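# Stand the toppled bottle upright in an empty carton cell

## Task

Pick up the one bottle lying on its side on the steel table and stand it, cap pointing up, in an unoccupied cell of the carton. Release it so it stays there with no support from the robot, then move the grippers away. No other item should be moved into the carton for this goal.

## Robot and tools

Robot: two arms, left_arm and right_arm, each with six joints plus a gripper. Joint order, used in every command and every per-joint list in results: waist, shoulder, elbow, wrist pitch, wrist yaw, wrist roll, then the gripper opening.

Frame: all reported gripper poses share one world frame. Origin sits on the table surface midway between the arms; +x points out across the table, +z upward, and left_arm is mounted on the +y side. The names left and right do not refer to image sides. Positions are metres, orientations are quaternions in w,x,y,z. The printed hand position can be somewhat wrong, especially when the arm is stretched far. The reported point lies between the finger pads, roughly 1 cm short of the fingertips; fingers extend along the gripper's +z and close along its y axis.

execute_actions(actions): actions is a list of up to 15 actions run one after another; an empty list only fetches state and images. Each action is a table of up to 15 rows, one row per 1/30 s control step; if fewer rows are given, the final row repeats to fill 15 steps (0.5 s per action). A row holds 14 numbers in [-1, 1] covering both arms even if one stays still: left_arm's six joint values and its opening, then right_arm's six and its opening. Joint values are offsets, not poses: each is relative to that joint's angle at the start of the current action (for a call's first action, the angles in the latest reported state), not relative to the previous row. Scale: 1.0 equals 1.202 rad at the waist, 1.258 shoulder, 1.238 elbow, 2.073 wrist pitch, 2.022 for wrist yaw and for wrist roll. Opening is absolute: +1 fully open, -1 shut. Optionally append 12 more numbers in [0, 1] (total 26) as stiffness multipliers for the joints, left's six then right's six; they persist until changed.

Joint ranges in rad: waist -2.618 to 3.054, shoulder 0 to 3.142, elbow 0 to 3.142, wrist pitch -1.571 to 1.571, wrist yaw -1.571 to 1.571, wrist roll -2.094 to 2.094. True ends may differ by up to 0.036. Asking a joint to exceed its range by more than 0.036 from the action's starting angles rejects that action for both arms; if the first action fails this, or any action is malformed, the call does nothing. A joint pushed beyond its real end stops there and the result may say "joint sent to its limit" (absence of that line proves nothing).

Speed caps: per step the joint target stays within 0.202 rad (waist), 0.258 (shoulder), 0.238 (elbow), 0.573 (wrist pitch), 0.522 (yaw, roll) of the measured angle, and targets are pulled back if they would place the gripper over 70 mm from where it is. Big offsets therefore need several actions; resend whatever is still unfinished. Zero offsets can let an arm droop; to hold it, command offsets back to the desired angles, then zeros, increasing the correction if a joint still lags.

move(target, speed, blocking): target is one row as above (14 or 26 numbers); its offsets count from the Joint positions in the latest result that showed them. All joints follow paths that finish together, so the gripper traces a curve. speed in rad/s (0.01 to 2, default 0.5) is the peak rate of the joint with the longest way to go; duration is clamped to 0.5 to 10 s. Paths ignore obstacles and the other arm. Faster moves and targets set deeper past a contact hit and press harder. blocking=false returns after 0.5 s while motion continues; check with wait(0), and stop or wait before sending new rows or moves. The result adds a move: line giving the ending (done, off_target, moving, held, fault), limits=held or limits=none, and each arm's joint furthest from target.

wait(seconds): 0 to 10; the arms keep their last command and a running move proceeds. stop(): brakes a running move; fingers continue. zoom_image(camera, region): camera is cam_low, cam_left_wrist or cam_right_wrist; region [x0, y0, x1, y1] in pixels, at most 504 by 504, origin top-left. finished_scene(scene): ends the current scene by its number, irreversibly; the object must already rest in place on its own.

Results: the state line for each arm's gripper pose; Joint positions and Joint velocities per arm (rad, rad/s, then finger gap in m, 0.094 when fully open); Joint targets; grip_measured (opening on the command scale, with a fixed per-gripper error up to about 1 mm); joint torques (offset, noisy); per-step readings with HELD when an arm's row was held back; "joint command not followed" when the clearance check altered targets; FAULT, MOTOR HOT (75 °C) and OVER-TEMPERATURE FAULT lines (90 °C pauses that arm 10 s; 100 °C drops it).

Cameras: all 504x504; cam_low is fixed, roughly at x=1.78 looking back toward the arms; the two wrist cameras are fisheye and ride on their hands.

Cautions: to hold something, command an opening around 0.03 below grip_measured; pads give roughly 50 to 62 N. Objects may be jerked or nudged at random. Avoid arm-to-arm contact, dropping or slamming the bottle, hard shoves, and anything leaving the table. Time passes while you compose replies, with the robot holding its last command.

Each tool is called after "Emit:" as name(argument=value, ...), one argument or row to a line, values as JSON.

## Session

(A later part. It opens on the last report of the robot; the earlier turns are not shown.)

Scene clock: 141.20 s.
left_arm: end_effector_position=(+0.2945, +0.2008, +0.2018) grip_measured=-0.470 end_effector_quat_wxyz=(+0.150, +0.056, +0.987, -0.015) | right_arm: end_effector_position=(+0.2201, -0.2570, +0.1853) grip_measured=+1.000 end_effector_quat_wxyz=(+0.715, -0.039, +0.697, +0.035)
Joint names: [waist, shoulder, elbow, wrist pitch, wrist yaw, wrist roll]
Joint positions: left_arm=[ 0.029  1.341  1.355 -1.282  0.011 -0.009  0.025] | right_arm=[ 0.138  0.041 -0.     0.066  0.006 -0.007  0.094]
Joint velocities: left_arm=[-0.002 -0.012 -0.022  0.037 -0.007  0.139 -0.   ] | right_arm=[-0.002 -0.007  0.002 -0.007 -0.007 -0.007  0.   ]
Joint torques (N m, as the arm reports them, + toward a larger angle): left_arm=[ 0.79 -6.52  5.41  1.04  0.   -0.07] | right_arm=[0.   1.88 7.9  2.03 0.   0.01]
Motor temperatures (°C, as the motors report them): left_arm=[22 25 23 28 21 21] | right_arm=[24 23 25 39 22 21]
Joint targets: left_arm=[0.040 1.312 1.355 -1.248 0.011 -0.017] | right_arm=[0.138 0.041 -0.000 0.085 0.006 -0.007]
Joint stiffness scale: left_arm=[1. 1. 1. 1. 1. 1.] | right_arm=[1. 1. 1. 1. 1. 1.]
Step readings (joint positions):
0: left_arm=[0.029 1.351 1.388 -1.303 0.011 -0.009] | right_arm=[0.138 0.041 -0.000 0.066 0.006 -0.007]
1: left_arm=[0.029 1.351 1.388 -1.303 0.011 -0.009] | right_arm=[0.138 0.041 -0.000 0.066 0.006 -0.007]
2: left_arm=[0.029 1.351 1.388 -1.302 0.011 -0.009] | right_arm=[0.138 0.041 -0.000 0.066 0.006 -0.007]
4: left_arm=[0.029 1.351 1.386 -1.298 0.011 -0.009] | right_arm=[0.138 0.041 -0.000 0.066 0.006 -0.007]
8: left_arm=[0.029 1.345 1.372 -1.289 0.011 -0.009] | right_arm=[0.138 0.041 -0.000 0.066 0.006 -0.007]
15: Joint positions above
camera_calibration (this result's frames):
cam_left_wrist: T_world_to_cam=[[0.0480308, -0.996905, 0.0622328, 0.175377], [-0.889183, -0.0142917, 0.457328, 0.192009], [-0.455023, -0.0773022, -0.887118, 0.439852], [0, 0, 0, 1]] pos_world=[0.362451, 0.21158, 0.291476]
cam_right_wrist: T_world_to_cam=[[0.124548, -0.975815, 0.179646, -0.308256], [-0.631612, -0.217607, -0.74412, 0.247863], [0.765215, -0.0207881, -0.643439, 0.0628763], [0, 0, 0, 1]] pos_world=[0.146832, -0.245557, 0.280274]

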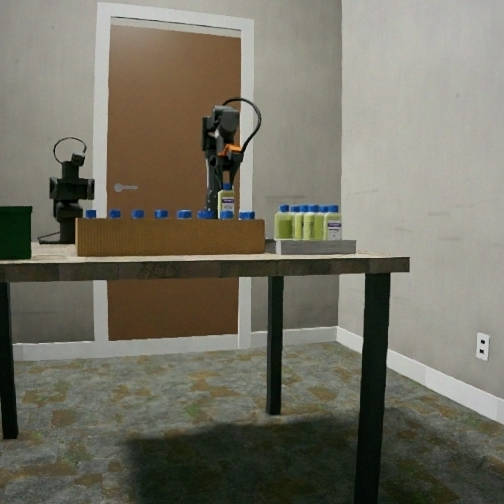

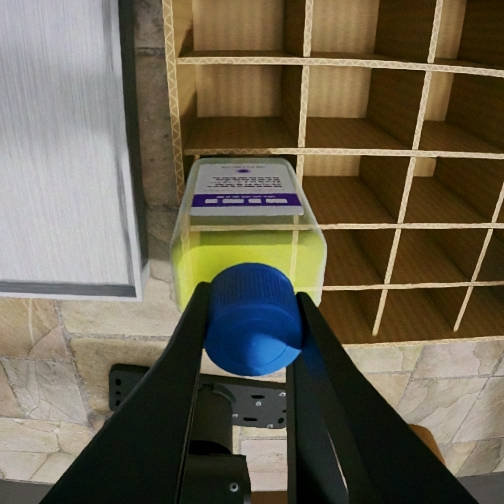

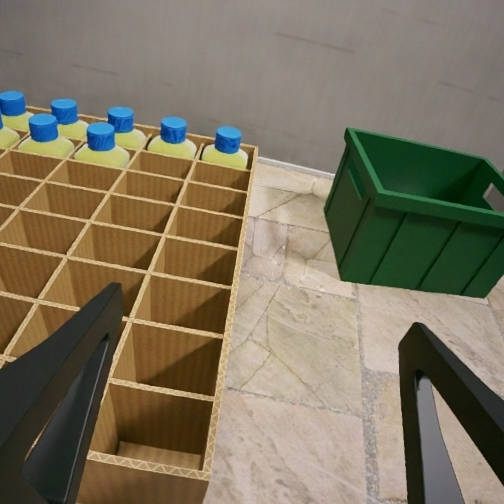

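Emit:
execute_actions(
  actions=[],
)

Scene clock: 142.70 s.
left_arm: end_effector_position=(+0.2954, +0.2007, +0.2020) grip_measured=-0.470 end_effector_quat_wxyz=(+0.152, +0.056, +0.987, -0.015) | right_arm: end_effector_position=(+0.2201, -0.2570, +0.1853) grip_measured=+1.000 end_effector_quat_wxyz=(+0.715, -0.039, +0.697, +0.035)
Joint names: [waist, shoulder, elbow, wrist pitch, wrist yaw, wrist roll]
Joint positions: left_arm=[ 0.029  1.341  1.354 -1.278  0.011 -0.009  0.025] | right_arm=[ 0.138  0.041 -0.     0.066  0.006 -0.007  0.094]
Joint velocities: left_arm=[-0.002 -0.007  0.012  0.007  0.007  0.007 -0.   ] | right_arm=[-0.002  0.002 -0.002  0.007 -0.051 -0.037  0.   ]
Joint torques (N m, as the arm reports them, + toward a larger angle): left_arm=[ 0.97 -6.42  5.62  0.99 -0.04 -0.11] | right_arm=[0.02 1.9  7.88 2.04 0.01 0.  ]
Motor temperatures (°C, as the motors report them): left_arm=[22 25 23 28 21 21] | right_arm=[24 23 25 39 22 21]
Joint targets: left_arm=[0.040 1.312 1.355 -1.248 0.011 -0.017] | right_arm=[0.138 0.041 -0.000 0.085 0.006 -0.007]
Joint stiffness scale: left_arm=[1. 1. 1. 1. 1. 1.] | right_arm=[1. 1. 1. 1. 1. 1.]
camera_calibration (this result's frames):
cam_left_wrist: T_world_to_cam=[[0.0477939, -0.996877, 0.0628674, 0.175147], [-0.890909, -0.0140846, 0.453963, 0.193889], [-0.45166, -0.0777058, -0.8888, 0.43986], [0, 0, 0, 1]] pos_world=[0.363033, 0.21151, 0.291918]
cam_right_wrist: T_world_to_cam=[[0.124548, -0.975815, 0.179646, -0.308256], [-0.631612, -0.217607, -0.74412, 0.247863], [0.765215, -0.0207881, -0.643439, 0.0628763], [0, 0, 0, 1]] pos_world=[0.146832, -0.245557, 0.280274]

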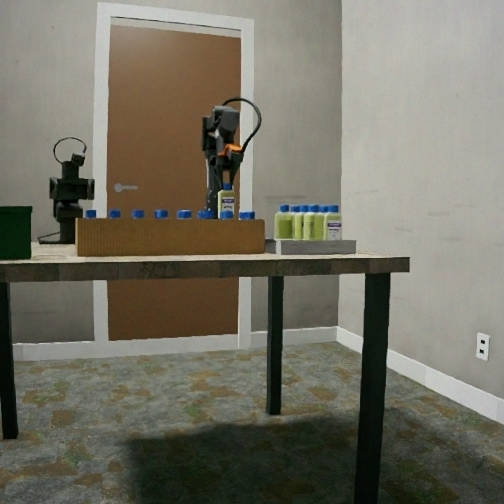

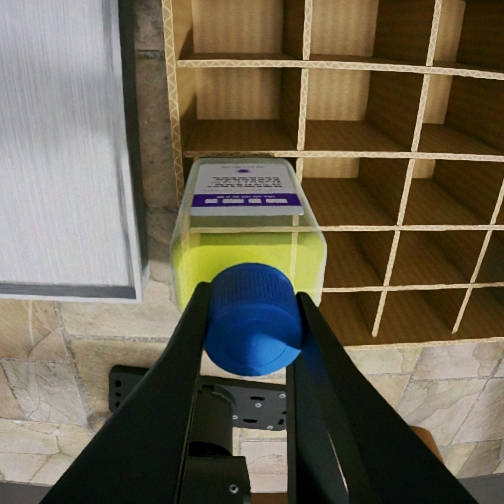

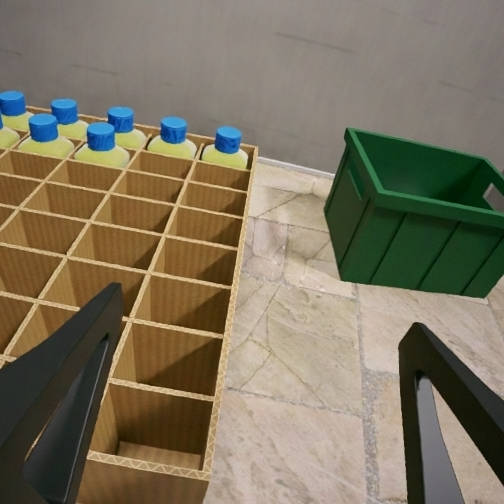

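Emit:
execute_actions(
  actions=[
    [
[0.0017,-0.0234,-0.0013,0.0154,0,-0.004,-0.5,0,0,0,0.009,0,0,1.0],
[0.0017,-0.0238,-0.0037,0.0163,0,-0.004,-0.5,0,0,0,0.009,0,0,1.0],
[0.0017,-0.0243,-0.0064,0.0175,0,-0.004,-0.5,0,0,0,0.009,0,0,1.0],
[0.0017,-0.0247,-0.0091,0.0186,0,-0.004,-0.5,0,0,0,0.009,0,0,1.0],
[0.0017,-0.0251,-0.0119,0.0198,0,-0.004,-0.5,0,0,0,0.009,0,0,1.0],
[0.0017,-0.0256,-0.0146,0.0209,0,-0.004,-0.5,0,0,0,0.009,0,0,1.0],
[0.0017,-0.0260,-0.0174,0.0220,0,-0.004,-0.5,0,0,0,0.009,0,0,1.0],
[0.0017,-0.0265,-0.0201,0.0232,0,-0.004,-0.5,0,0,0,0.009,0,0,1.0],
[0.0017,-0.0269,-0.0229,0.0243,0,-0.004,-0.5,0,0,0,0.009,0,0,1.0],
[0.0017,-0.0273,-0.0256,0.0254,0,-0.004,-0.5,0,0,0,0.009,0,0,1.0],
[0.0017,-0.0278,-0.0284,0.0266,0,-0.004,-0.5,0,0,0,0.009,0,0,1.0],
[0.0017,-0.0282,-0.0311,0.0277,0,-0.004,-0.5,0,0,0,0.009,0,0,1.0],
[0.0017,-0.0286,-0.0335,0.0287,0,-0.004,-0.5,0,0,0,0.009,0,0,1.0],
[0.0017,-0.0286,-0.0335,0.0287,0,-0.004,-0.5,0,0,0,0.009,0,0,1.0],
[0.0017,-0.0286,-0.0335,0.0287,0,-0.004,-0.5,0,0,0,0.009,0,0,1.0]
],
  ],
)

Scene clock: 145.17 s.
left_arm: end_effector_position=(+0.2930, +0.2010, +0.1924) grip_measured=-0.470 end_effector_quat_wxyz=(+0.146, +0.056, +0.988, -0.015) | right_arm: end_effector_position=(+0.2201, -0.2570, +0.1853) grip_measured=+1.000 end_effector_quat_wxyz=(+0.715, -0.039, +0.697, +0.035)
Joint names: [waist, shoulder, elbow, wrist pitch, wrist yaw, wrist roll]
Joint positions: left_arm=[ 0.029  1.335  1.314 -1.256  0.011 -0.009  0.025] | right_arm=[ 0.138  0.041 -0.     0.066  0.006 -0.007  0.094]
Joint velocities: left_arm=[ 0.007  0.002 -0.042  0.037  0.037  0.037 -0.   ] | right_arm=[ 0.007  0.002 -0.012  0.007 -0.051  0.081  0.   ]
Joint torques (N m, as the arm reports them, + toward a larger angle): left_arm=[ 0.22 -6.36  5.7   0.99  0.   -0.1 ] | right_arm=[0.01 1.89 7.88 2.04 0.02 0.02]
Motor temperatures (°C, as the motors report them): left_arm=[22 25 23 28 21 21] | right_arm=[24 23 25 39 22 21]
Joint targets: left_arm=[0.031 1.305 1.313 -1.219 0.011 -0.017] | right_arm=[0.138 0.041 -0.000 0.085 0.006 -0.007]
Joint stiffness scale: left_arm=[1. 1. 1. 1. 1. 1.] | right_arm=[1. 1. 1. 1. 1. 1.]
Step readings (joint positions):
0: left_arm=[0.029 1.341 1.354 -1.278 0.011 -0.009] | right_arm=[0.138 0.041 -0.000 0.066 0.006 -0.007]
1: left_arm=[0.029 1.341 1.354 -1.278 0.011 -0.009] | right_arm=[0.138 0.041 -0.000 0.066 0.006 -0.007]
2: left_arm=[0.029 1.341 1.354 -1.278 0.011 -0.009] | right_arm=[0.138 0.041 -0.000 0.066 0.006 -0.007]
4: left_arm=[0.029 1.341 1.353 -1.275 0.011 -0.009] | right_arm=[0.138 0.041 -0.000 0.066 0.006 -0.007]
8: left_arm=[0.029 1.337 1.337 -1.267 0.011 -0.009] | right_arm=[0.138 0.041 -0.000 0.066 0.006 -0.007]
15: Joint positions above
camera_calibration (this result's frames):
cam_left_wrist: T_world_to_cam=[[0.0484974, -0.996961, 0.0609609, 0.176321], [-0.885694, -0.0147105, 0.464037, 0.192788], [-0.46173, -0.0764973, -0.883716, 0.432048], [0, 0, 0, 1]] pos_world=[0.36169, 0.211671, 0.281599]
cam_right_wrist: T_world_to_cam=[[0.124548, -0.975815, 0.179646, -0.308256], [-0.631612, -0.217607, -0.74412, 0.247863], [0.765215, -0.0207881, -0.643439, 0.0628763], [0, 0, 0, 1]] pos_world=[0.146832, -0.245557, 0.280274]

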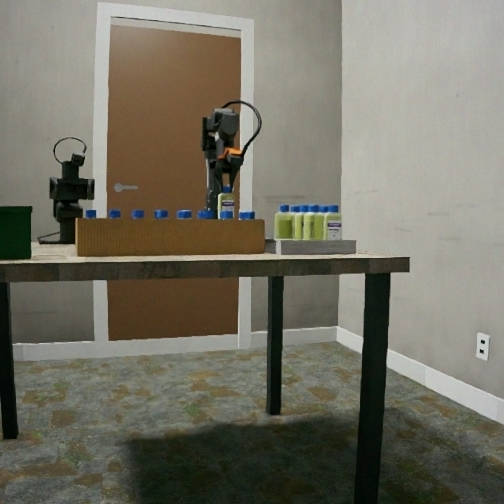

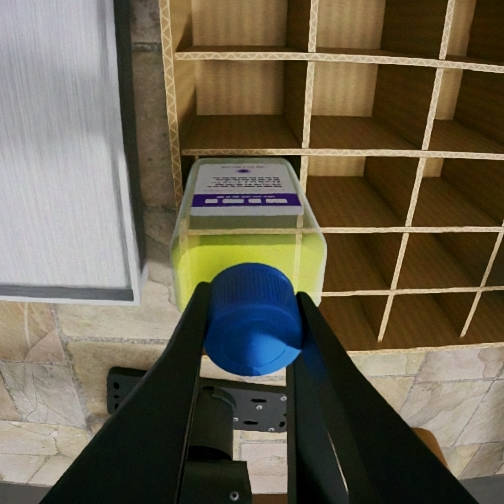

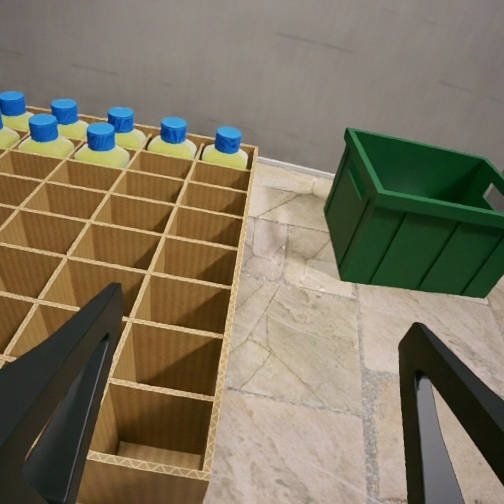

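Emit:
zoom_image(
  camera="cam_left_wrist",
  region=[160, 120, 340, 300],
)

Emit:
execute_actions(
  actions=[],
)

Region (160, 120, 340, 300) of cam_left_wrist's 504x504 image, scaled by 2.800, with more detail than that image has.

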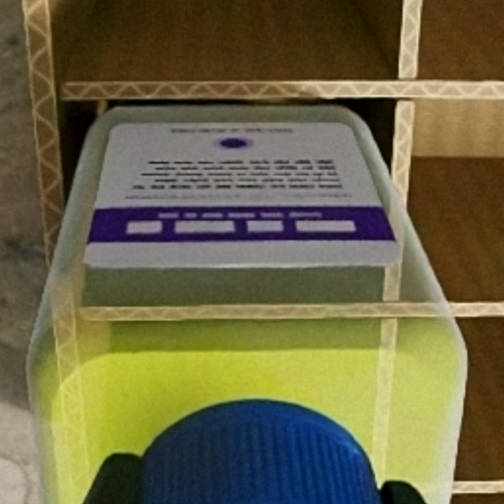

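Scene clock: 145.43 s.
left_arm: end_effector_position=(+0.2942, +0.2008, +0.1924) grip_measured=-0.470 end_effector_quat_wxyz=(+0.148, +0.056, +0.987, -0.015) | right_arm: end_effector_position=(+0.2201, -0.2570, +0.1853) grip_measured=+1.000 end_effector_quat_wxyz=(+0.715, -0.039, +0.697, +0.035)
Joint names: [waist, shoulder, elbow, wrist pitch, wrist yaw, wrist roll]
Joint positions: left_arm=[ 0.029  1.335  1.312 -1.249  0.011 -0.009  0.025] | right_arm=[ 0.138  0.041 -0.     0.066  0.006 -0.007  0.094]
Joint velocities: left_arm=[-0.017 -0.017 -0.002  0.022 -0.007 -0.037 -0.001] | right_arm=[-0.007 -0.007 -0.012  0.007  0.037  0.051  0.   ]
Joint torques (N m, as the arm reports them, + toward a larger angle): left_arm=[ 0.05 -6.42  5.57  0.99  0.02 -0.12] | right_arm=[0.   1.85 7.91 2.03 0.02 0.  ]
Motor temperatures (°C, as the motors report them): left_arm=[22 25 23 28 21 21] | right_arm=[24 23 25 39 22 21]
Joint targets: left_arm=[0.031 1.305 1.313 -1.219 0.011 -0.017] | right_arm=[0.138 0.041 -0.000 0.085 0.006 -0.007]
Joint stiffness scale: left_arm=[1. 1. 1. 1. 1. 1.] | right_arm=[1. 1. 1. 1. 1. 1.]
camera_calibration (this result's frames):
cam_left_wrist: T_world_to_cam=[[0.0482186, -0.996928, 0.0617244, 0.176056], [-0.887794, -0.0144585, 0.460015, 0.195178], [-0.457709, -0.0769798, -0.885763, 0.431844], [0, 0, 0, 1]] pos_world=[0.362447, 0.21158, 0.28186]
cam_right_wrist: T_world_to_cam=[[0.124548, -0.975815, 0.179646, -0.308256], [-0.631612, -0.217607, -0.74412, 0.247863], [0.765215, -0.0207881, -0.643439, 0.0628763], [0, 0, 0, 1]] pos_world=[0.146832, -0.245557, 0.280274]

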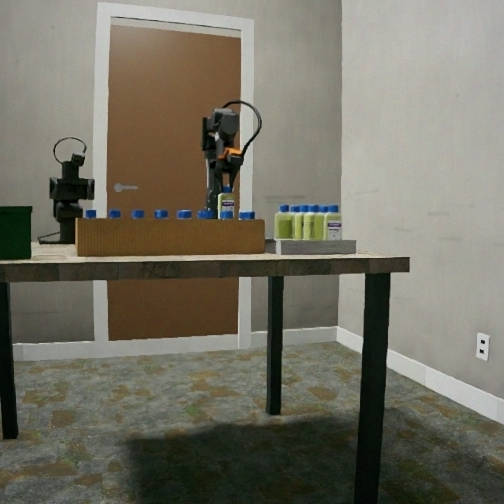

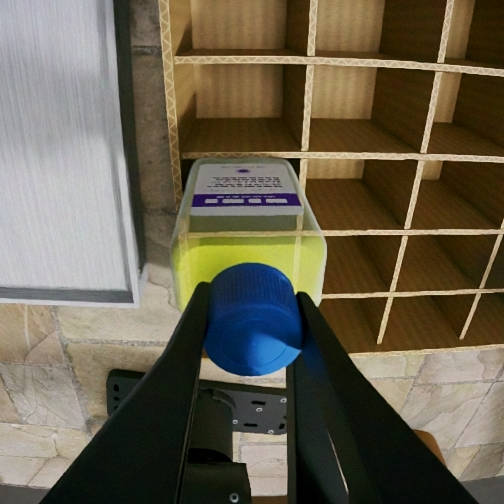

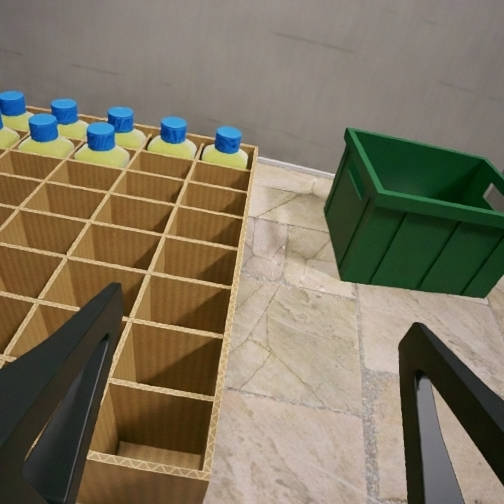

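Emit:
zoom_image(
  camera="cam_left_wrist",
  region=[170, 130, 320, 230],
)

Region (170, 130, 320, 230) of cam_left_wrist's 504x504 image, scaled by 3.360, with more detail than that image has.

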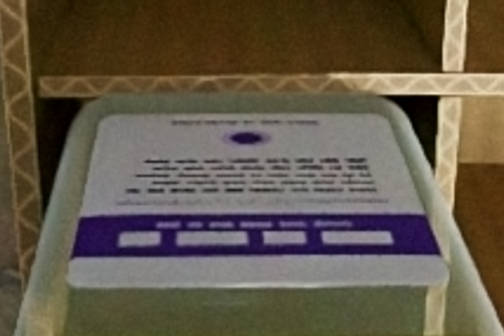

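Emit:
execute_actions(
  actions=[
    [
[0.0017,-0.0242,-0.0018,0.0196,0,-0.004,-0.5,0,0,0,0.009,0,0,1.0],
[0.0017,-0.0248,-0.0058,0.0223,0,-0.004,-0.5,0,0,0,0.009,0,0,1.0],
[0.0017,-0.0256,-0.0104,0.0249,0,-0.004,-0.5,0,0,0,0.009,0,0,1.0],
[0.0017,-0.0264,-0.0157,0.0276,0,-0.004,-0.5,0,0,0,0.009,0,0,1.0],
[0.0017,-0.0272,-0.0210,0.0303,0,-0.004,-0.5,0,0,0,0.009,0,0,1.0],
[0.0017,-0.0281,-0.0263,0.0330,0,-0.004,-0.5,0,0,0,0.009,0,0,1.0],
[0.0017,-0.0289,-0.0316,0.0357,0,-0.004,-0.5,0,0,0,0.009,0,0,1.0],
[0.0017,-0.0297,-0.0369,0.0384,0,-0.004,-0.5,0,0,0,0.009,0,0,1.0],
[0.0017,-0.0306,-0.0422,0.0411,0,-0.004,-0.5,0,0,0,0.009,0,0,1.0],
[0.0017,-0.0314,-0.0475,0.0435,0,-0.004,-0.5,0,0,0,0.009,0,0,1.0],
[0.0017,-0.0322,-0.0527,0.0455,0,-0.004,-0.5,0,0,0,0.009,0,0,1.0],
[0.0017,-0.0330,-0.0574,0.0472,0,-0.004,-0.5,0,0,0,0.009,0,0,1.0],
[0.0017,-0.0336,-0.0613,0.0482,0,-0.004,-0.5,0,0,0,0.009,0,0,1.0],
[0.0017,-0.0340,-0.0640,0.0482,0,-0.004,-0.5,0,0,0,0.009,0,0,1.0],
[0.0017,-0.0342,-0.0653,0.0482,0,-0.004,-0.5,0,0,0,0.009,0,0,1.0]
],
  ],
)

Scene clock: 147.53 s.
left_arm: end_effector_position=(+0.2946, +0.2008, +0.1909) grip_measured=-0.470 end_effector_quat_wxyz=(+0.170, +0.055, +0.984, -0.016) | right_arm: end_effector_position=(+0.2201, -0.2570, +0.1853) grip_measured=+1.000 end_effector_quat_wxyz=(+0.715, -0.039, +0.697, +0.035)
Joint names: [waist, shoulder, elbow, wrist pitch, wrist yaw, wrist roll]
Joint positions: left_arm=[ 0.029  1.294  1.263 -1.197  0.011 -0.009  0.025] | right_arm=[ 0.138  0.041 -0.     0.066  0.006 -0.007  0.094]
Joint velocities: left_arm=[-0.007 -0.046 -0.09   0.139 -0.022 -0.037  0.   ] | right_arm=[-0.002 -0.007 -0.007 -0.007 -0.051 -0.037  0.   ]
Joint torques (N m, as the arm reports them, + toward a larger angle): left_arm=[ 0.06 -3.31  3.47  1.18  0.01 -0.09] | right_arm=[-0.03  1.89  7.86  2.04  0.01  0.02]
Motor temperatures (°C, as the motors report them): left_arm=[22 25 23 28 21 21] | right_arm=[24 23 25 39 22 21]
Joint targets: left_arm=[0.031 1.292 1.231 -1.150 0.011 -0.017] | right_arm=[0.138 0.041 -0.000 0.085 0.006 -0.007]
Joint stiffness scale: left_arm=[1. 1. 1. 1. 1. 1.] | right_arm=[1. 1. 1. 1. 1. 1.]
Step readings (joint positions):
0: left_arm=[0.029 1.335 1.312 -1.249 0.011 -0.009] | right_arm=[0.138 0.041 -0.000 0.066 0.006 -0.007]
1: left_arm=[0.029 1.335 1.312 -1.248 0.011 -0.009] | right_arm=[0.138 0.041 -0.000 0.066 0.006 -0.007]
2: left_arm=[0.029 1.335 1.312 -1.247 0.011 -0.009] | right_arm=[0.138 0.041 -0.000 0.066 0.006 -0.007]
4: left_arm=[0.029 1.332 1.307 -1.237 0.011 -0.009] | right_arm=[0.138 0.041 -0.000 0.066 0.006 -0.007]
8: left_arm=[0.029 1.317 1.289 -1.220 0.011 -0.009] | right_arm=[0.138 0.041 -0.000 0.066 0.006 -0.007]
15: Joint positions above
camera_calibration (this result's frames):
cam_left_wrist: T_world_to_cam=[[0.0461166, -0.996539, 0.0691626, 0.1752], [-0.906799, -0.0127194, 0.421371, 0.208837], [-0.419033, -0.0821488, -0.904247, 0.423897], [0, 0, 0, 1]] pos_world=[0.358921, 0.212073, 0.283192]
cam_right_wrist: T_world_to_cam=[[0.124548, -0.975815, 0.179646, -0.308256], [-0.631612, -0.217607, -0.74412, 0.247863], [0.765215, -0.0207881, -0.643439, 0.0628763], [0, 0, 0, 1]] pos_world=[0.146832, -0.245557, 0.280274]

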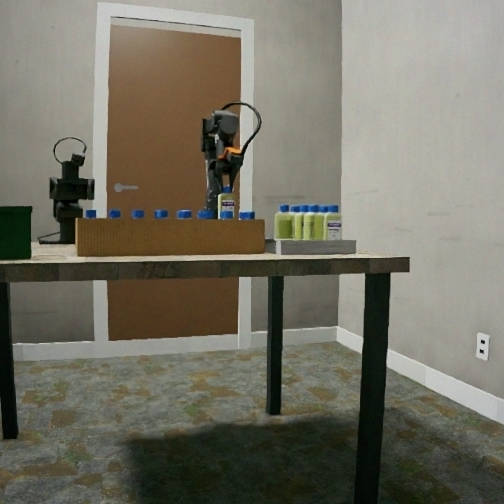

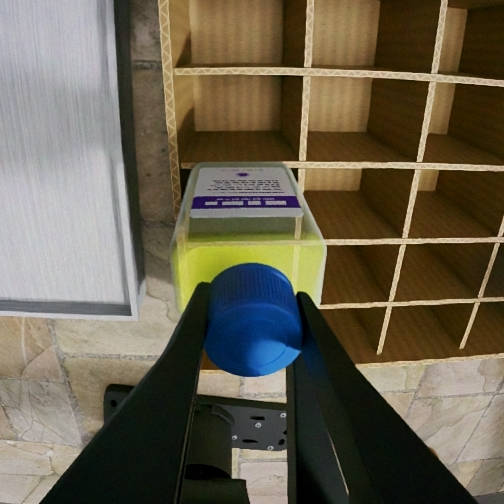

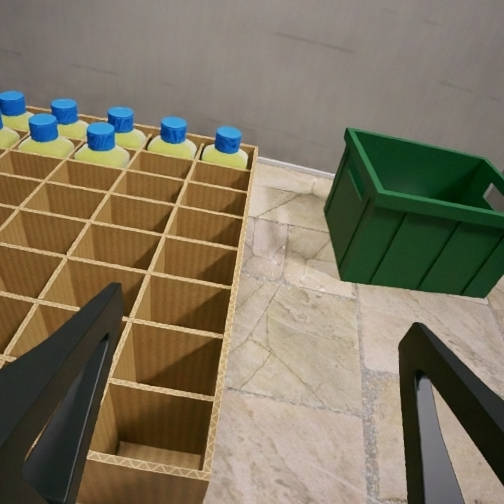

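Emit:
execute_actions(
  actions=[
    [
[0.0017,0.001,-0.012,0.016,0,-0.004,-0.5,0,0,0,0.009,0,0,1.0],
[0.0017,0.004,0.0,0.010,0,-0.004,-0.5,0,0,0,0.009,0,0,1.0],
[0.0017,0.007,0.010,0.004,0,-0.004,-0.5,0,0,0,0.009,0,0,1.0],
[0.0017,0.010,0.019,-0.001,0,-0.004,-0.5,0,0,0,0.009,0,0,1.0],
[0.0017,0.013,0.027,-0.006,0,-0.004,-0.5,0,0,0,0.009,0,0,1.0],
[0.0017,0.016,0.035,-0.011,0,-0.004,-0.5,0,0,0,0.009,0,0,1.0],
[0.0017,0.019,0.043,-0.016,0,-0.004,-0.5,0,0,0,0.009,0,0,1.0],
[0.0017,0.022,0.051,-0.020,0,-0.004,-0.5,0,0,0,0.009,0,0,1.0],
[0.0017,0.024,0.058,-0.024,0,-0.004,-0.5,0,0,0,0.009,0,0,1.0],
[0.0017,0.026,0.064,-0.027,0,-0.004,-0.5,0,0,0,0.009,0,0,1.0],
[0.0017,0.028,0.069,-0.030,0,-0.004,-0.5,0,0,0,0.009,0,0,1.0],
[0.0017,0.029,0.073,-0.032,0,-0.004,-0.5,0,0,0,0.009,0,0,1.0],
[0.0017,0.030,0.0767,-0.0342,0,-0.004,-0.5,0,0,0,0.009,0,0,1.0],
[0.0017,0.030,0.0767,-0.0342,0,-0.004,-0.5,0,0,0,0.009,0,0,1.0],
[0.0017,0.030,0.0767,-0.0342,0,-0.004,-0.5,0,0,0,0.009,0,0,1.0]
],
  ],
)

Scene clock: 148.80 s.
left_arm: end_effector_position=(+0.2951, +0.2007, +0.1950) grip_measured=-0.470 end_effector_quat_wxyz=(+0.152, +0.055, +0.987, -0.015) | right_arm: end_effector_position=(+0.2201, -0.2570, +0.1853) grip_measured=+1.000 end_effector_quat_wxyz=(+0.715, -0.039, +0.697, +0.035)
Joint names: [waist, shoulder, elbow, wrist pitch, wrist yaw, wrist roll]
Joint positions: left_arm=[ 0.029  1.334  1.32  -1.251  0.011 -0.01   0.025] | right_arm=[ 0.138  0.041 -0.     0.066  0.006 -0.007  0.094]
Joint velocities: left_arm=[ 0.012  0.007  0.061 -0.081  0.022  0.022 -0.001] | right_arm=[ 0.002  0.002 -0.002 -0.037  0.007  0.007  0.   ]
Joint torques (N m, as the arm reports them, + toward a larger angle): left_arm=[ 0.16 -3.86  7.7   0.59 -0.01 -0.08] | right_arm=[-0.03  1.89  7.89  2.04  0.01  0.  ]
Motor temperatures (°C, as the motors report them): left_arm=[22 25 23 28 21 21] | right_arm=[24 23 25 39 22 21]
Joint targets: left_arm=[0.031 1.332 1.358 -1.268 0.011 -0.018] | right_arm=[0.138 0.041 -0.000 0.085 0.006 -0.007]
Joint stiffness scale: left_arm=[1. 1. 1. 1. 1. 1.] | right_arm=[1. 1. 1. 1. 1. 1.]
Step readings (joint positions):
0: left_arm=[0.029 1.292 1.261 -1.193 0.011 -0.009] | right_arm=[0.138 0.041 -0.000 0.066 0.006 -0.007]
1: left_arm=[0.029 1.292 1.261 -1.193 0.011 -0.009] | right_arm=[0.138 0.041 -0.000 0.066 0.006 -0.007]
2: left_arm=[0.029 1.292 1.261 -1.193 0.011 -0.010] | right_arm=[0.138 0.041 -0.000 0.066 0.006 -0.007]
4: left_arm=[0.029 1.292 1.263 -1.198 0.011 -0.010] | right_arm=[0.138 0.041 -0.000 0.066 0.006 -0.007]
8: left_arm=[0.029 1.306 1.281 -1.217 0.011 -0.010] | right_arm=[0.138 0.041 -0.000 0.066 0.006 -0.007]
15: Joint positions above
camera_calibration (this result's frames):
cam_left_wrist: T_world_to_cam=[[0.048885, -0.996803, 0.0632045, 0.175244], [-0.890869, -0.014902, 0.454015, 0.196896], [-0.451622, -0.0785015, -0.888749, 0.433612], [0, 0, 0, 1]] pos_world=[0.362671, 0.211657, 0.284902]
cam_right_wrist: T_world_to_cam=[[0.124548, -0.975815, 0.179646, -0.308256], [-0.631612, -0.217607, -0.74412, 0.247863], [0.765215, -0.0207881, -0.643439, 0.0628763], [0, 0, 0, 1]] pos_world=[0.146832, -0.245557, 0.280274]

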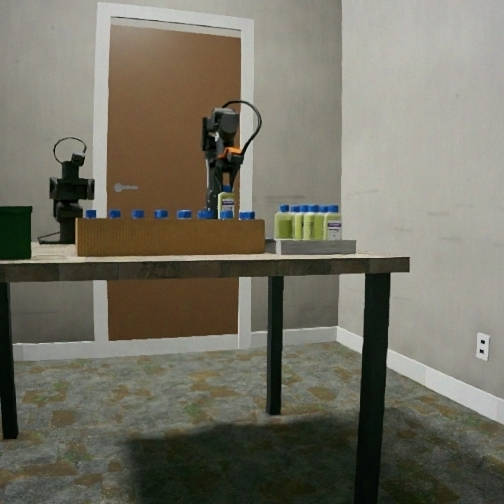

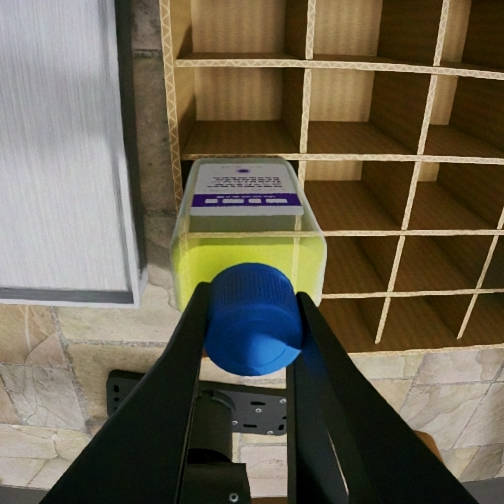

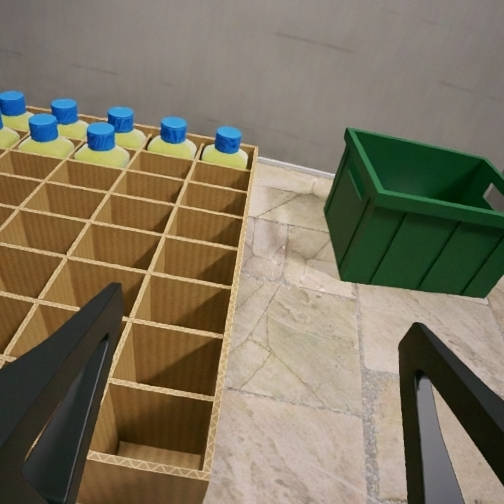

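Emit:
execute_actions(
  actions=[],
)

Emit:
zoom_image(
  camera="cam_left_wrist",
  region=[160, 120, 340, 300],
)

Scene clock: 149.03 s.
left_arm: end_effector_position=(+0.2926, +0.2010, +0.1952) grip_measured=-0.470 end_effector_quat_wxyz=(+0.147, +0.055, +0.987, -0.015) | right_arm: end_effector_position=(+0.2201, -0.2570, +0.1853) grip_measured=+1.000 end_effector_quat_wxyz=(+0.715, -0.039, +0.697, +0.035)
Joint names: [waist, shoulder, elbow, wrist pitch, wrist yaw, wrist roll]
Joint positions: left_arm=[ 0.029  1.334  1.324 -1.265  0.011 -0.01   0.025] | right_arm=[ 0.138  0.041 -0.     0.066  0.006 -0.007  0.094]
Joint velocities: left_arm=[ 0.002 -0.007  0.002 -0.037  0.037 -0.037 -0.   ] | right_arm=[ 0.012  0.002  0.002 -0.037  0.051 -0.022  0.   ]
Joint torques (N m, as the arm reports them, + toward a larger angle): left_arm=[ 0.13 -3.97  7.88  0.71 -0.04 -0.08] | right_arm=[-0.03  1.9   7.9   2.04  0.02  0.  ]
Motor temperatures (°C, as the motors report them): left_arm=[22 25 23 28 21 21] | right_arm=[24 23 25 39 22 21]
Joint targets: left_arm=[0.031 1.332 1.359 -1.268 0.011 -0.018] | right_arm=[0.138 0.041 -0.000 0.085 0.006 -0.007]
Joint stiffness scale: left_arm=[1. 1. 1. 1. 1. 1.] | right_arm=[1. 1. 1. 1. 1. 1.]
camera_calibration (this result's frames):
cam_left_wrist: T_world_to_cam=[[0.0494759, -0.996874, 0.0616061, 0.175798], [-0.88653, -0.0154227, 0.462413, 0.191794], [-0.460017, -0.077494, -0.884522, 0.43416], [0, 0, 0, 1]] pos_world=[0.361054, 0.211851, 0.284506]
cam_right_wrist: T_world_to_cam=[[0.124548, -0.975815, 0.179646, -0.308256], [-0.631612, -0.217607, -0.74412, 0.247863], [0.765215, -0.0207881, -0.643439, 0.0628763], [0, 0, 0, 1]] pos_world=[0.146832, -0.245557, 0.280274]

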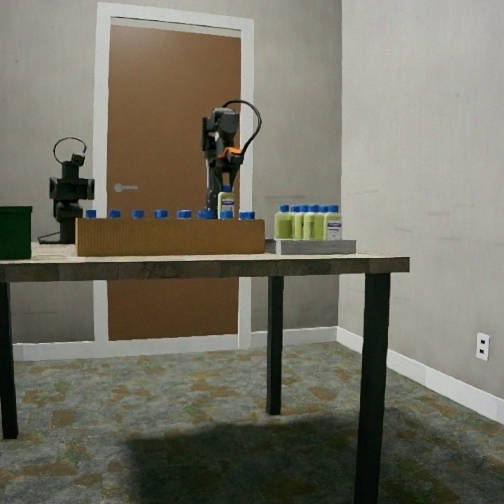

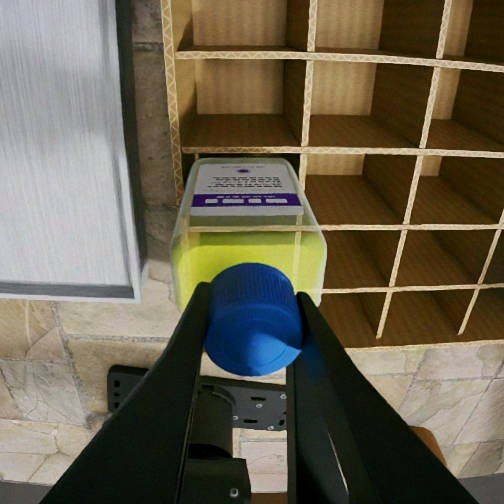

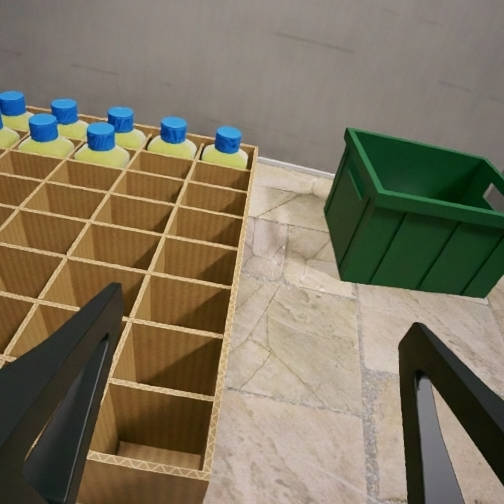

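Region (160, 120, 340, 300) of cam_left_wrist's 504x504 image, scaled by 2.800, with more detail than that image has.

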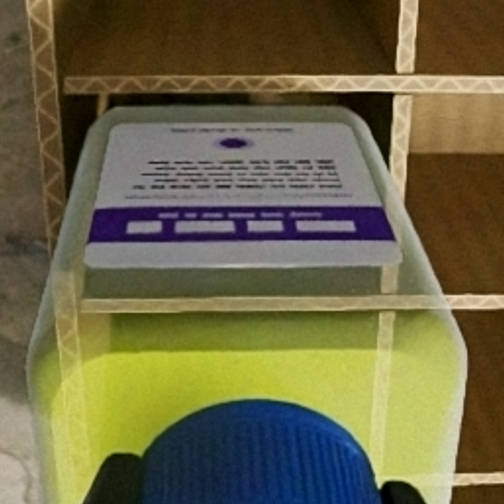

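Emit:
execute_actions(
  actions=[
    [
[0.0017,-0.0079,0.0202,0.0039,0,-0.004,-0.5,0,0,0,0.009,0,0,1.0],
[0.0017,-0.0151,0.0113,0.0092,0,-0.004,-0.5,0,0,0,0.009,0,0,1.0],
[0.0017,-0.0207,0.0048,0.0135,0,-0.004,-0.5,0,0,0,0.009,0,0,1.0],
[0.0017,-0.0223,0.0024,0.0154,0,-0.004,-0.5,0,0,0,0.009,0,0,1.0],
[0.0017,-0.0229,-0.0003,0.0168,0,-0.004,-0.5,0,0,0,0.009,0,0,1.0],
[0.0017,-0.0236,-0.0029,0.0182,0,-0.004,-0.5,0,0,0,0.009,0,0,1.0],
[0.0017,-0.0243,-0.0056,0.0196,0,-0.004,-0.5,0,0,0,0.009,0,0,1.0],
[0.0017,-0.0250,-0.0083,0.0210,0,-0.004,-0.5,0,0,0,0.009,0,0,1.0],
[0.0017,-0.0257,-0.0110,0.0224,0,-0.004,-0.5,0,0,0,0.009,0,0,1.0],
[0.0017,-0.0264,-0.0137,0.0238,0,-0.004,-0.5,0,0,0,0.009,0,0,1.0],
[0.0017,-0.0270,-0.0163,0.0252,0,-0.004,-0.5,0,0,0,0.009,0,0,1.0],
[0.0017,-0.0277,-0.0190,0.0266,0,-0.004,-0.5,0,0,0,0.009,0,0,1.0],
[0.0017,-0.0284,-0.0217,0.0276,0,-0.004,-0.5,0,0,0,0.009,0,0,1.0],
[0.0017,-0.0291,-0.0244,0.0276,0,-0.004,-0.5,0,0,0,0.009,0,0,1.0],
[0.0017,-0.0291,-0.0244,0.0263,0,-0.004,-0.5,0,0,0,0.009,0,0,1.0]
],
  ],
)

Scene clock: 155.93 s.
left_arm: end_effector_position=(+0.2921, +0.2011, +0.1900) grip_measured=-0.470 end_effector_quat_wxyz=(+0.148, +0.055, +0.987, -0.015) | right_arm: end_effector_position=(+0.2201, -0.2570, +0.1853) grip_measured=+1.000 end_effector_quat_wxyz=(+0.715, -0.039, +0.697, +0.035)
Joint names: [waist, shoulder, elbow, wrist pitch, wrist yaw, wrist roll]
Joint positions: left_arm=[ 0.029  1.326  1.297 -1.244  0.011 -0.01   0.025] | right_arm=[ 0.138  0.041 -0.     0.066  0.006 -0.007  0.094]
Joint velocities: left_arm=[-0.002 -0.002 -0.081 -0.037  0.037  0.051 -0.   ] | right_arm=[ 0.022  0.022 -0.002 -0.022 -0.022  0.022  0.   ]
Joint torques (N m, as the arm reports them, + toward a larger angle): left_arm=[ 0.23 -6.19  5.61  0.98 -0.02 -0.09] | right_arm=[0.   1.88 7.88 2.03 0.03 0.01]
Motor temperatures (°C, as the motors report them): left_arm=[22 25 23 27 21 21] | right_arm=[24 23 25 39 22 21]
Joint targets: left_arm=[0.031 1.297 1.294 -1.210 0.011 -0.018] | right_arm=[0.138 0.041 -0.000 0.085 0.006 -0.007]
Joint stiffness scale: left_arm=[1. 1. 1. 1. 1. 1.] | right_arm=[1. 1. 1. 1. 1. 1.]
Step readings (joint positions):
0: left_arm=[0.029 1.334 1.324 -1.268 0.011 -0.010] | right_arm=[0.138 0.041 -0.000 0.066 0.006 -0.007]
1: left_arm=[0.029 1.334 1.324 -1.268 0.011 -0.010] | right_arm=[0.138 0.041 -0.000 0.066 0.006 -0.007]
2: left_arm=[0.029 1.334 1.324 -1.268 0.011 -0.010] | right_arm=[0.138 0.041 -0.000 0.066 0.006 -0.007]
4: left_arm=[0.029 1.334 1.324 -1.267 0.011 -0.010] | right_arm=[0.138 0.041 -0.000 0.066 0.006 -0.007]
8: left_arm=[0.029 1.333 1.323 -1.260 0.011 -0.010] | right_arm=[0.138 0.041 -0.000 0.066 0.006 -0.007]
15: Joint positions above
camera_calibration (this result's frames):
cam_left_wrist: T_world_to_cam=[[0.0494058, -0.996865, 0.0617982, 0.176187], [-0.887055, -0.0153597, 0.461408, 0.194124], [-0.459012, -0.0776146, -0.885033, 0.429119], [0, 0, 0, 1]] pos_world=[0.360465, 0.211922, 0.279326]
cam_right_wrist: T_world_to_cam=[[0.124548, -0.975815, 0.179646, -0.308256], [-0.631612, -0.217607, -0.74412, 0.247863], [0.765215, -0.0207881, -0.643439, 0.0628763], [0, 0, 0, 1]] pos_world=[0.146832, -0.245557, 0.280274]

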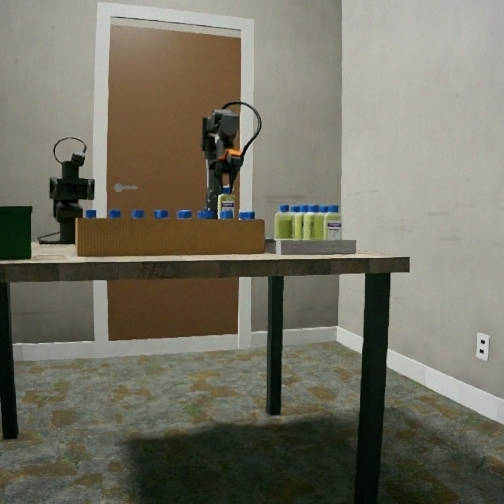

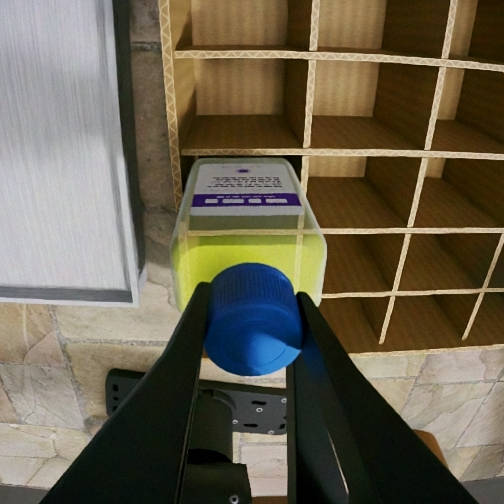

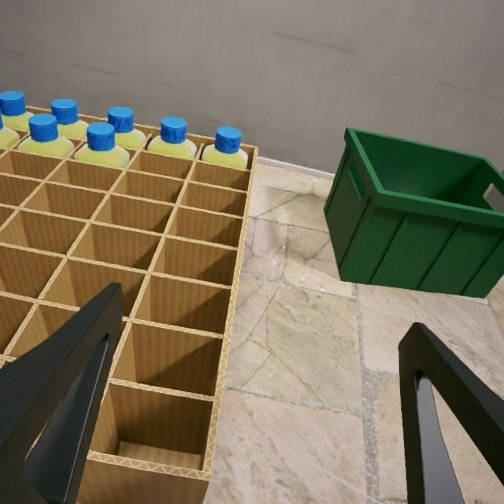

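Emit:
execute_actions(
  actions=[],
)

Emit:
zoom_image(
  camera="cam_left_wrist",
  region=[170, 130, 320, 230],
)

Scene clock: 156.13 s.
left_arm: end_effector_position=(+0.2918, +0.2011, +0.1889) grip_measured=-0.470 end_effector_quat_wxyz=(+0.147, +0.055, +0.988, -0.015) | right_arm: end_effector_position=(+0.2201, -0.2570, +0.1853) grip_measured=+1.000 end_effector_quat_wxyz=(+0.715, -0.039, +0.697, +0.035)
Joint names: [waist, shoulder, elbow, wrist pitch, wrist yaw, wrist roll]
Joint positions: left_arm=[ 0.029  1.326  1.293 -1.242  0.011 -0.01   0.025] | right_arm=[ 0.138  0.041 -0.     0.066  0.006 -0.007  0.094]
Joint velocities: left_arm=[-0.007 -0.007  0.007 -0.037 -0.037 -0.037 -0.001] | right_arm=[-0.012  0.007  0.002 -0.037 -0.007 -0.037  0.   ]
Joint torques (N m, as the arm reports them, + toward a larger angle): left_arm=[ 0.1  -6.31  5.44  0.99 -0.03 -0.08] | right_arm=[-0.02  1.87  7.88  2.03  0.02  0.  ]
Motor temperatures (°C, as the motors report them): left_arm=[22 25 23 27 21 21] | right_arm=[24 23 25 39 22 21]
Joint targets: left_arm=[0.031 1.297 1.294 -1.210 0.011 -0.018] | right_arm=[0.138 0.041 -0.000 0.085 0.006 -0.007]
Joint stiffness scale: left_arm=[1. 1. 1. 1. 1. 1.] | right_arm=[1. 1. 1. 1. 1. 1.]
camera_calibration (this result's frames):
cam_left_wrist: T_world_to_cam=[[0.0495226, -0.996879, 0.0614779, 0.176325], [-0.88618, -0.0154648, 0.463083, 0.193848], [-0.460687, -0.0774136, -0.88418, 0.428338], [0, 0, 0, 1]] pos_world=[0.360382, 0.211932, 0.27812]
cam_right_wrist: T_world_to_cam=[[0.124548, -0.975815, 0.179646, -0.308256], [-0.631612, -0.217607, -0.74412, 0.247863], [0.765215, -0.0207881, -0.643439, 0.0628763], [0, 0, 0, 1]] pos_world=[0.146832, -0.245557, 0.280274]

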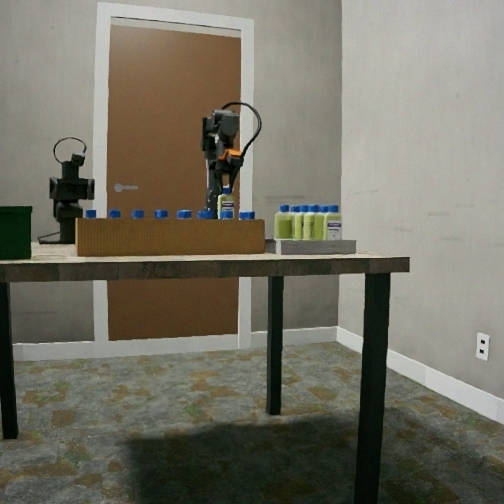

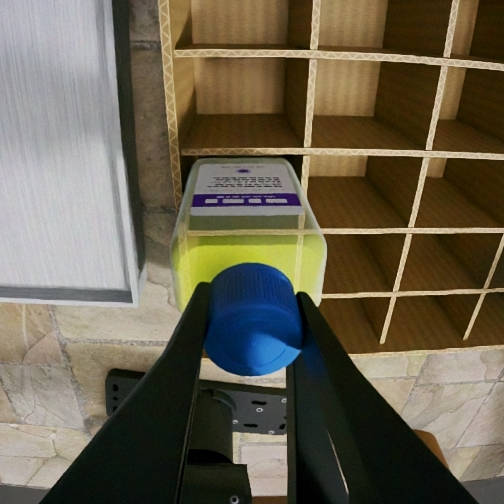

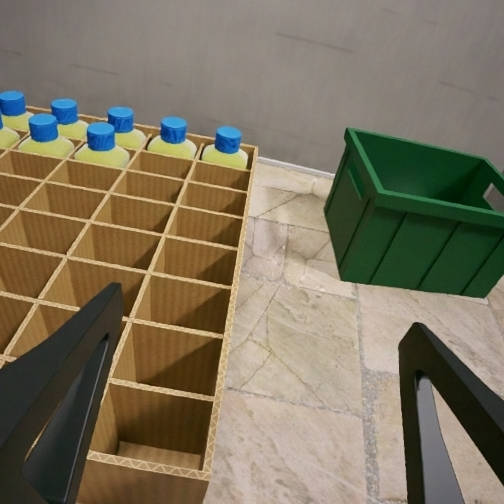

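Region (170, 130, 320, 230) of cam_left_wrist's 504x504 image, scaled by 3.360, with more detail than that image has.

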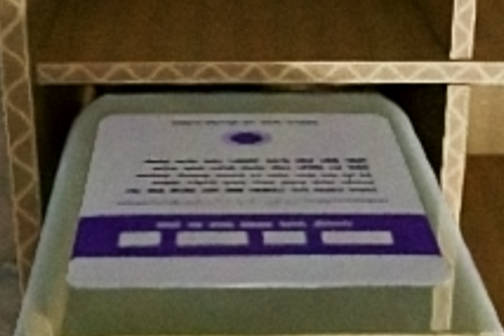

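Emit:
execute_actions(
  actions=[],
)

Scene clock: 157.20 s.
left_arm: end_effector_position=(+0.2923, +0.2011, +0.1890) grip_measured=-0.470 end_effector_quat_wxyz=(+0.148, +0.055, +0.987, -0.015) | right_arm: end_effector_position=(+0.2201, -0.2570, +0.1853) grip_measured=+1.000 end_effector_quat_wxyz=(+0.715, -0.039, +0.697, +0.035)
Joint names: [waist, shoulder, elbow, wrist pitch, wrist yaw, wrist roll]
Joint positions: left_arm=[ 0.029  1.326  1.293 -1.24   0.011 -0.01   0.025] | right_arm=[ 0.138  0.041 -0.     0.066  0.006 -0.007  0.094]
Joint velocities: left_arm=[-0.002  0.007  0.002 -0.007  0.022  0.022 -0.001] | right_arm=[ 0.002  0.017  0.007 -0.081  0.007 -0.037  0.   ]
Joint torques (N m, as the arm reports them, + toward a larger angle): left_arm=[ 0.21 -6.34  5.45  0.98  0.   -0.11] | right_arm=[0.04 1.87 7.85 2.03 0.03 0.01]
Motor temperatures (°C, as the motors report them): left_arm=[22 25 23 27 21 21] | right_arm=[24 23 25 39 22 21]
Joint targets: left_arm=[0.031 1.297 1.294 -1.210 0.011 -0.018] | right_arm=[0.138 0.041 -0.000 0.085 0.006 -0.007]
Joint stiffness scale: left_arm=[1. 1. 1. 1. 1. 1.] | right_arm=[1. 1. 1. 1. 1. 1.]
camera_calibration (this result's frames):
cam_left_wrist: T_world_to_cam=[[0.0494058, -0.996865, 0.0617982, 0.176211], [-0.887055, -0.0153597, 0.461408, 0.194734], [-0.459012, -0.0776146, -0.885033, 0.428375], [0, 0, 0, 1]] pos_world=[0.360663, 0.211898, 0.278385]
cam_right_wrist: T_world_to_cam=[[0.124548, -0.975815, 0.179646, -0.308256], [-0.631612, -0.217607, -0.74412, 0.247863], [0.765215, -0.0207881, -0.643439, 0.0628763], [0, 0, 0, 1]] pos_world=[0.146832, -0.245557, 0.280274]

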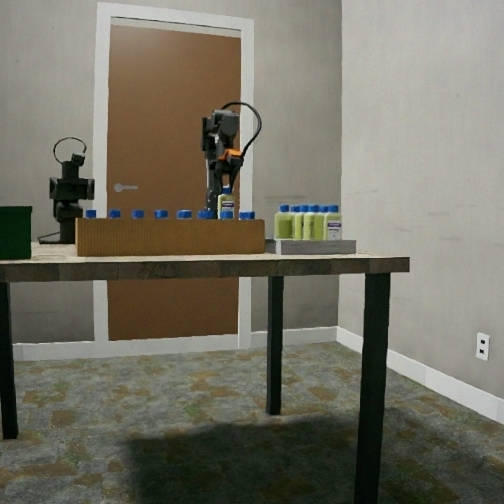

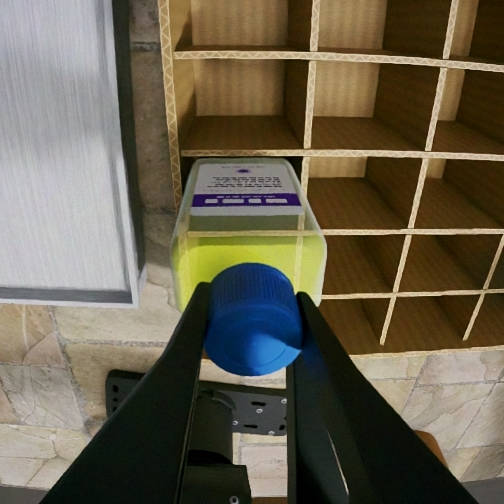

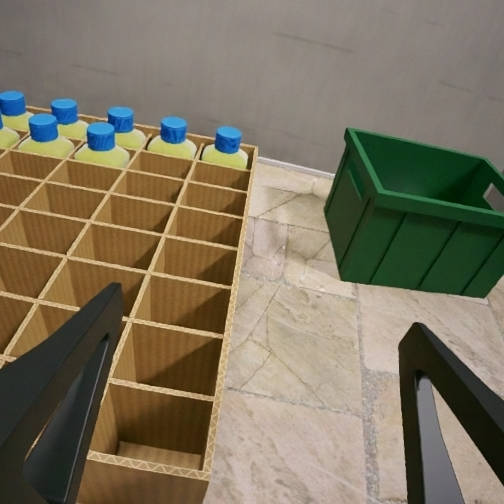

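Emit:
execute_actions(
  actions=[
    [[0.0017,-0.0234,-0.0014,0.0165,0,-0.004,-0.5,0,0,0,0.009,0,0,1.0],[0.0017,-0.0237,-0.0035,0.0181,0,-0.004,-0.5,0,0,0,0.009,0,0,1.0],[0.0017,-0.0240,-0.0057,0.0192,0,-0.004,-0.5,0,0,0,0.009,0,0,1.0],[0.0017,-0.0243,-0.0079,0.0202,0,-0.004,-0.5,0,0,0,0.009,0,0,1.0],[0.0017,-0.0246,-0.0100,0.0213,0,-0.004,-0.5,0,0,0,0.009,0,0,1.0],[0.0017,-0.0249,-0.0122,0.0224,0,-0.004,-0.5,0,0,0,0.009,0,0,1.0],[0.0017,-0.0252,-0.0144,0.0235,0,-0.004,-0.5,0,0,0,0.009,0,0,1.0],[0.0017,-0.0255,-0.0165,0.0245,0,-0.004,-0.5,0,0,0,0.009,0,0,1.0],[0.0017,-0.0258,-0.0187,0.0256,0,-0.004,-0.5,0,0,0,0.009,0,0,1.0],[0.0017,-0.0261,-0.0209,0.0267,0,-0.004,-0.5,0,0,0,0.009,0,0,1.0],[0.0017,-0.0264,-0.0230,0.0277,0,-0.004,-0.5,0,0,0,0.009,0,0,1.0],[0.0017,-0.0267,-0.0252,0.0288,0,-0.004,-0.5,0,0,0,0.009,0,0,1.0],[0.0017,-0.0267,-0.0252,0.0280,0,-0.004,-0.5,0,0,0,0.009,0,0,1.0],[0.0017,-0.0267,-0.0252,0.0275,0,-0.004,-0.5,0,0,0,0.009,0,0,1.0],[0.0017,-0.0267,-0.0252,0.0273,0,-0.004,-0.5,0,0,0,0.009,0,0,1.0]],
  ],
)

Scene clock: 159.27 s.
left_arm: end_effector_position=(+0.2916, +0.2011, +0.1818) grip_measured=-0.470 end_effector_quat_wxyz=(+0.146, +0.055, +0.988, -0.015) | right_arm: end_effector_position=(+0.2201, -0.2570, +0.1853) grip_measured=+1.000 end_effector_quat_wxyz=(+0.715, -0.039, +0.697, +0.035)
Joint names: [waist, shoulder, elbow, wrist pitch, wrist yaw, wrist roll]
Joint positions: left_arm=[ 0.029  1.322  1.262 -1.217  0.011 -0.01   0.025] | right_arm=[ 0.138  0.041 -0.     0.066  0.006 -0.007  0.094]
Joint velocities: left_arm=[-0.002 -0.007 -0.027  0.022 -0.037 -0.007 -0.   ] | right_arm=[ 0.007  0.007 -0.007 -0.007 -0.022  0.007  0.   ]
Joint torques (N m, as the arm reports them, + toward a larger angle): left_arm=[ 0.2  -6.3   5.69  1.01 -0.02 -0.1 ] | right_arm=[-0.01  1.88  7.85  2.05  0.02  0.01]
Motor temperatures (°C, as the motors report them): left_arm=[22 25 23 27 21 21] | right_arm=[24 23 26 39 22 21]
Joint targets: left_arm=[0.031 1.293 1.262 -1.183 0.011 -0.018] | right_arm=[0.138 0.041 -0.000 0.085 0.006 -0.007]
Joint stiffness scale: left_arm=[1. 1. 1. 1. 1. 1.] | right_arm=[1. 1. 1. 1. 1. 1.]
Step readings (joint positions):
0: left_arm=[0.029 1.326 1.293 -1.240 0.011 -0.010] | right_arm=[0.138 0.041 -0.000 0.066 0.006 -0.007]
1: left_arm=[0.029 1.326 1.293 -1.240 0.011 -0.010] | right_arm=[0.138 0.041 -0.000 0.066 0.006 -0.007]
2: left_arm=[0.029 1.326 1.293 -1.239 0.011 -0.010] | right_arm=[0.138 0.041 -0.000 0.066 0.006 -0.007]
4: left_arm=[0.029 1.326 1.292 -1.235 0.011 -0.010] | right_arm=[0.138 0.041 -0.000 0.066 0.006 -0.007]
8: left_arm=[0.029 1.323 1.278 -1.227 0.011 -0.010] | right_arm=[0.138 0.041 -0.000 0.066 0.006 -0.007]
15: Joint positions above
camera_calibration (this result's frames):
cam_left_wrist: T_world_to_cam=[[0.0496387, -0.996893, 0.0611575, 0.176826], [-0.885301, -0.0155702, 0.464757, 0.196413], [-0.462361, -0.0772127, -0.883324, 0.422245], [0, 0, 0, 1]] pos_world=[0.360337, 0.211937, 0.27088]
cam_right_wrist: T_world_to_cam=[[0.124548, -0.975815, 0.179646, -0.308256], [-0.631612, -0.217607, -0.74412, 0.247863], [0.765215, -0.0207881, -0.643439, 0.0628763], [0, 0, 0, 1]] pos_world=[0.146832, -0.245557, 0.280274]

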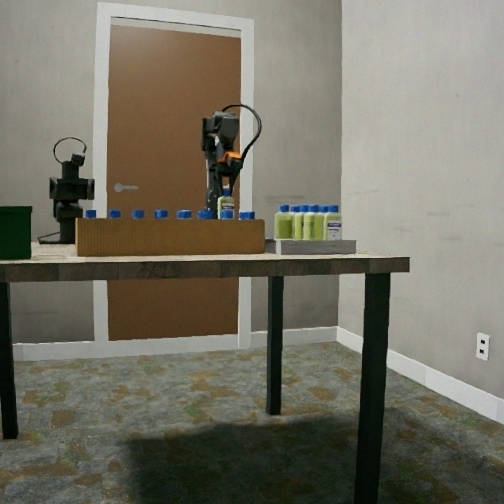

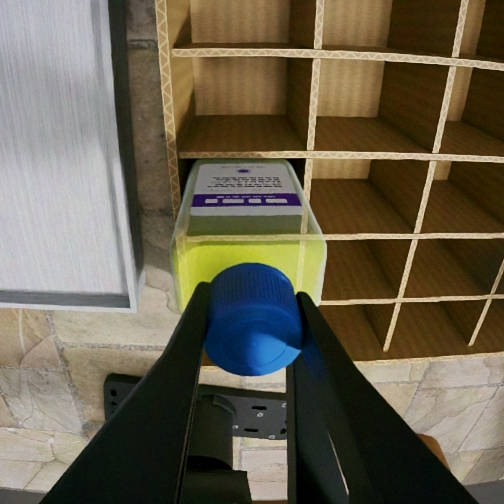

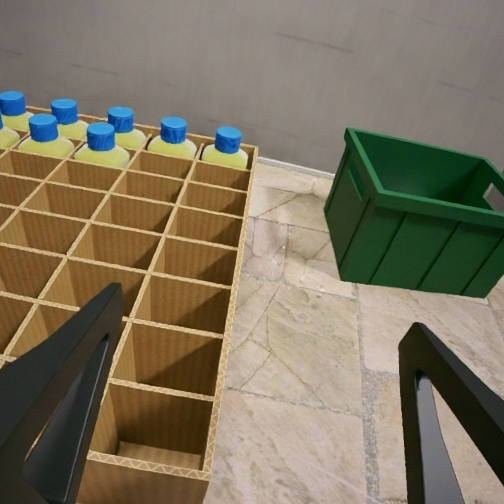

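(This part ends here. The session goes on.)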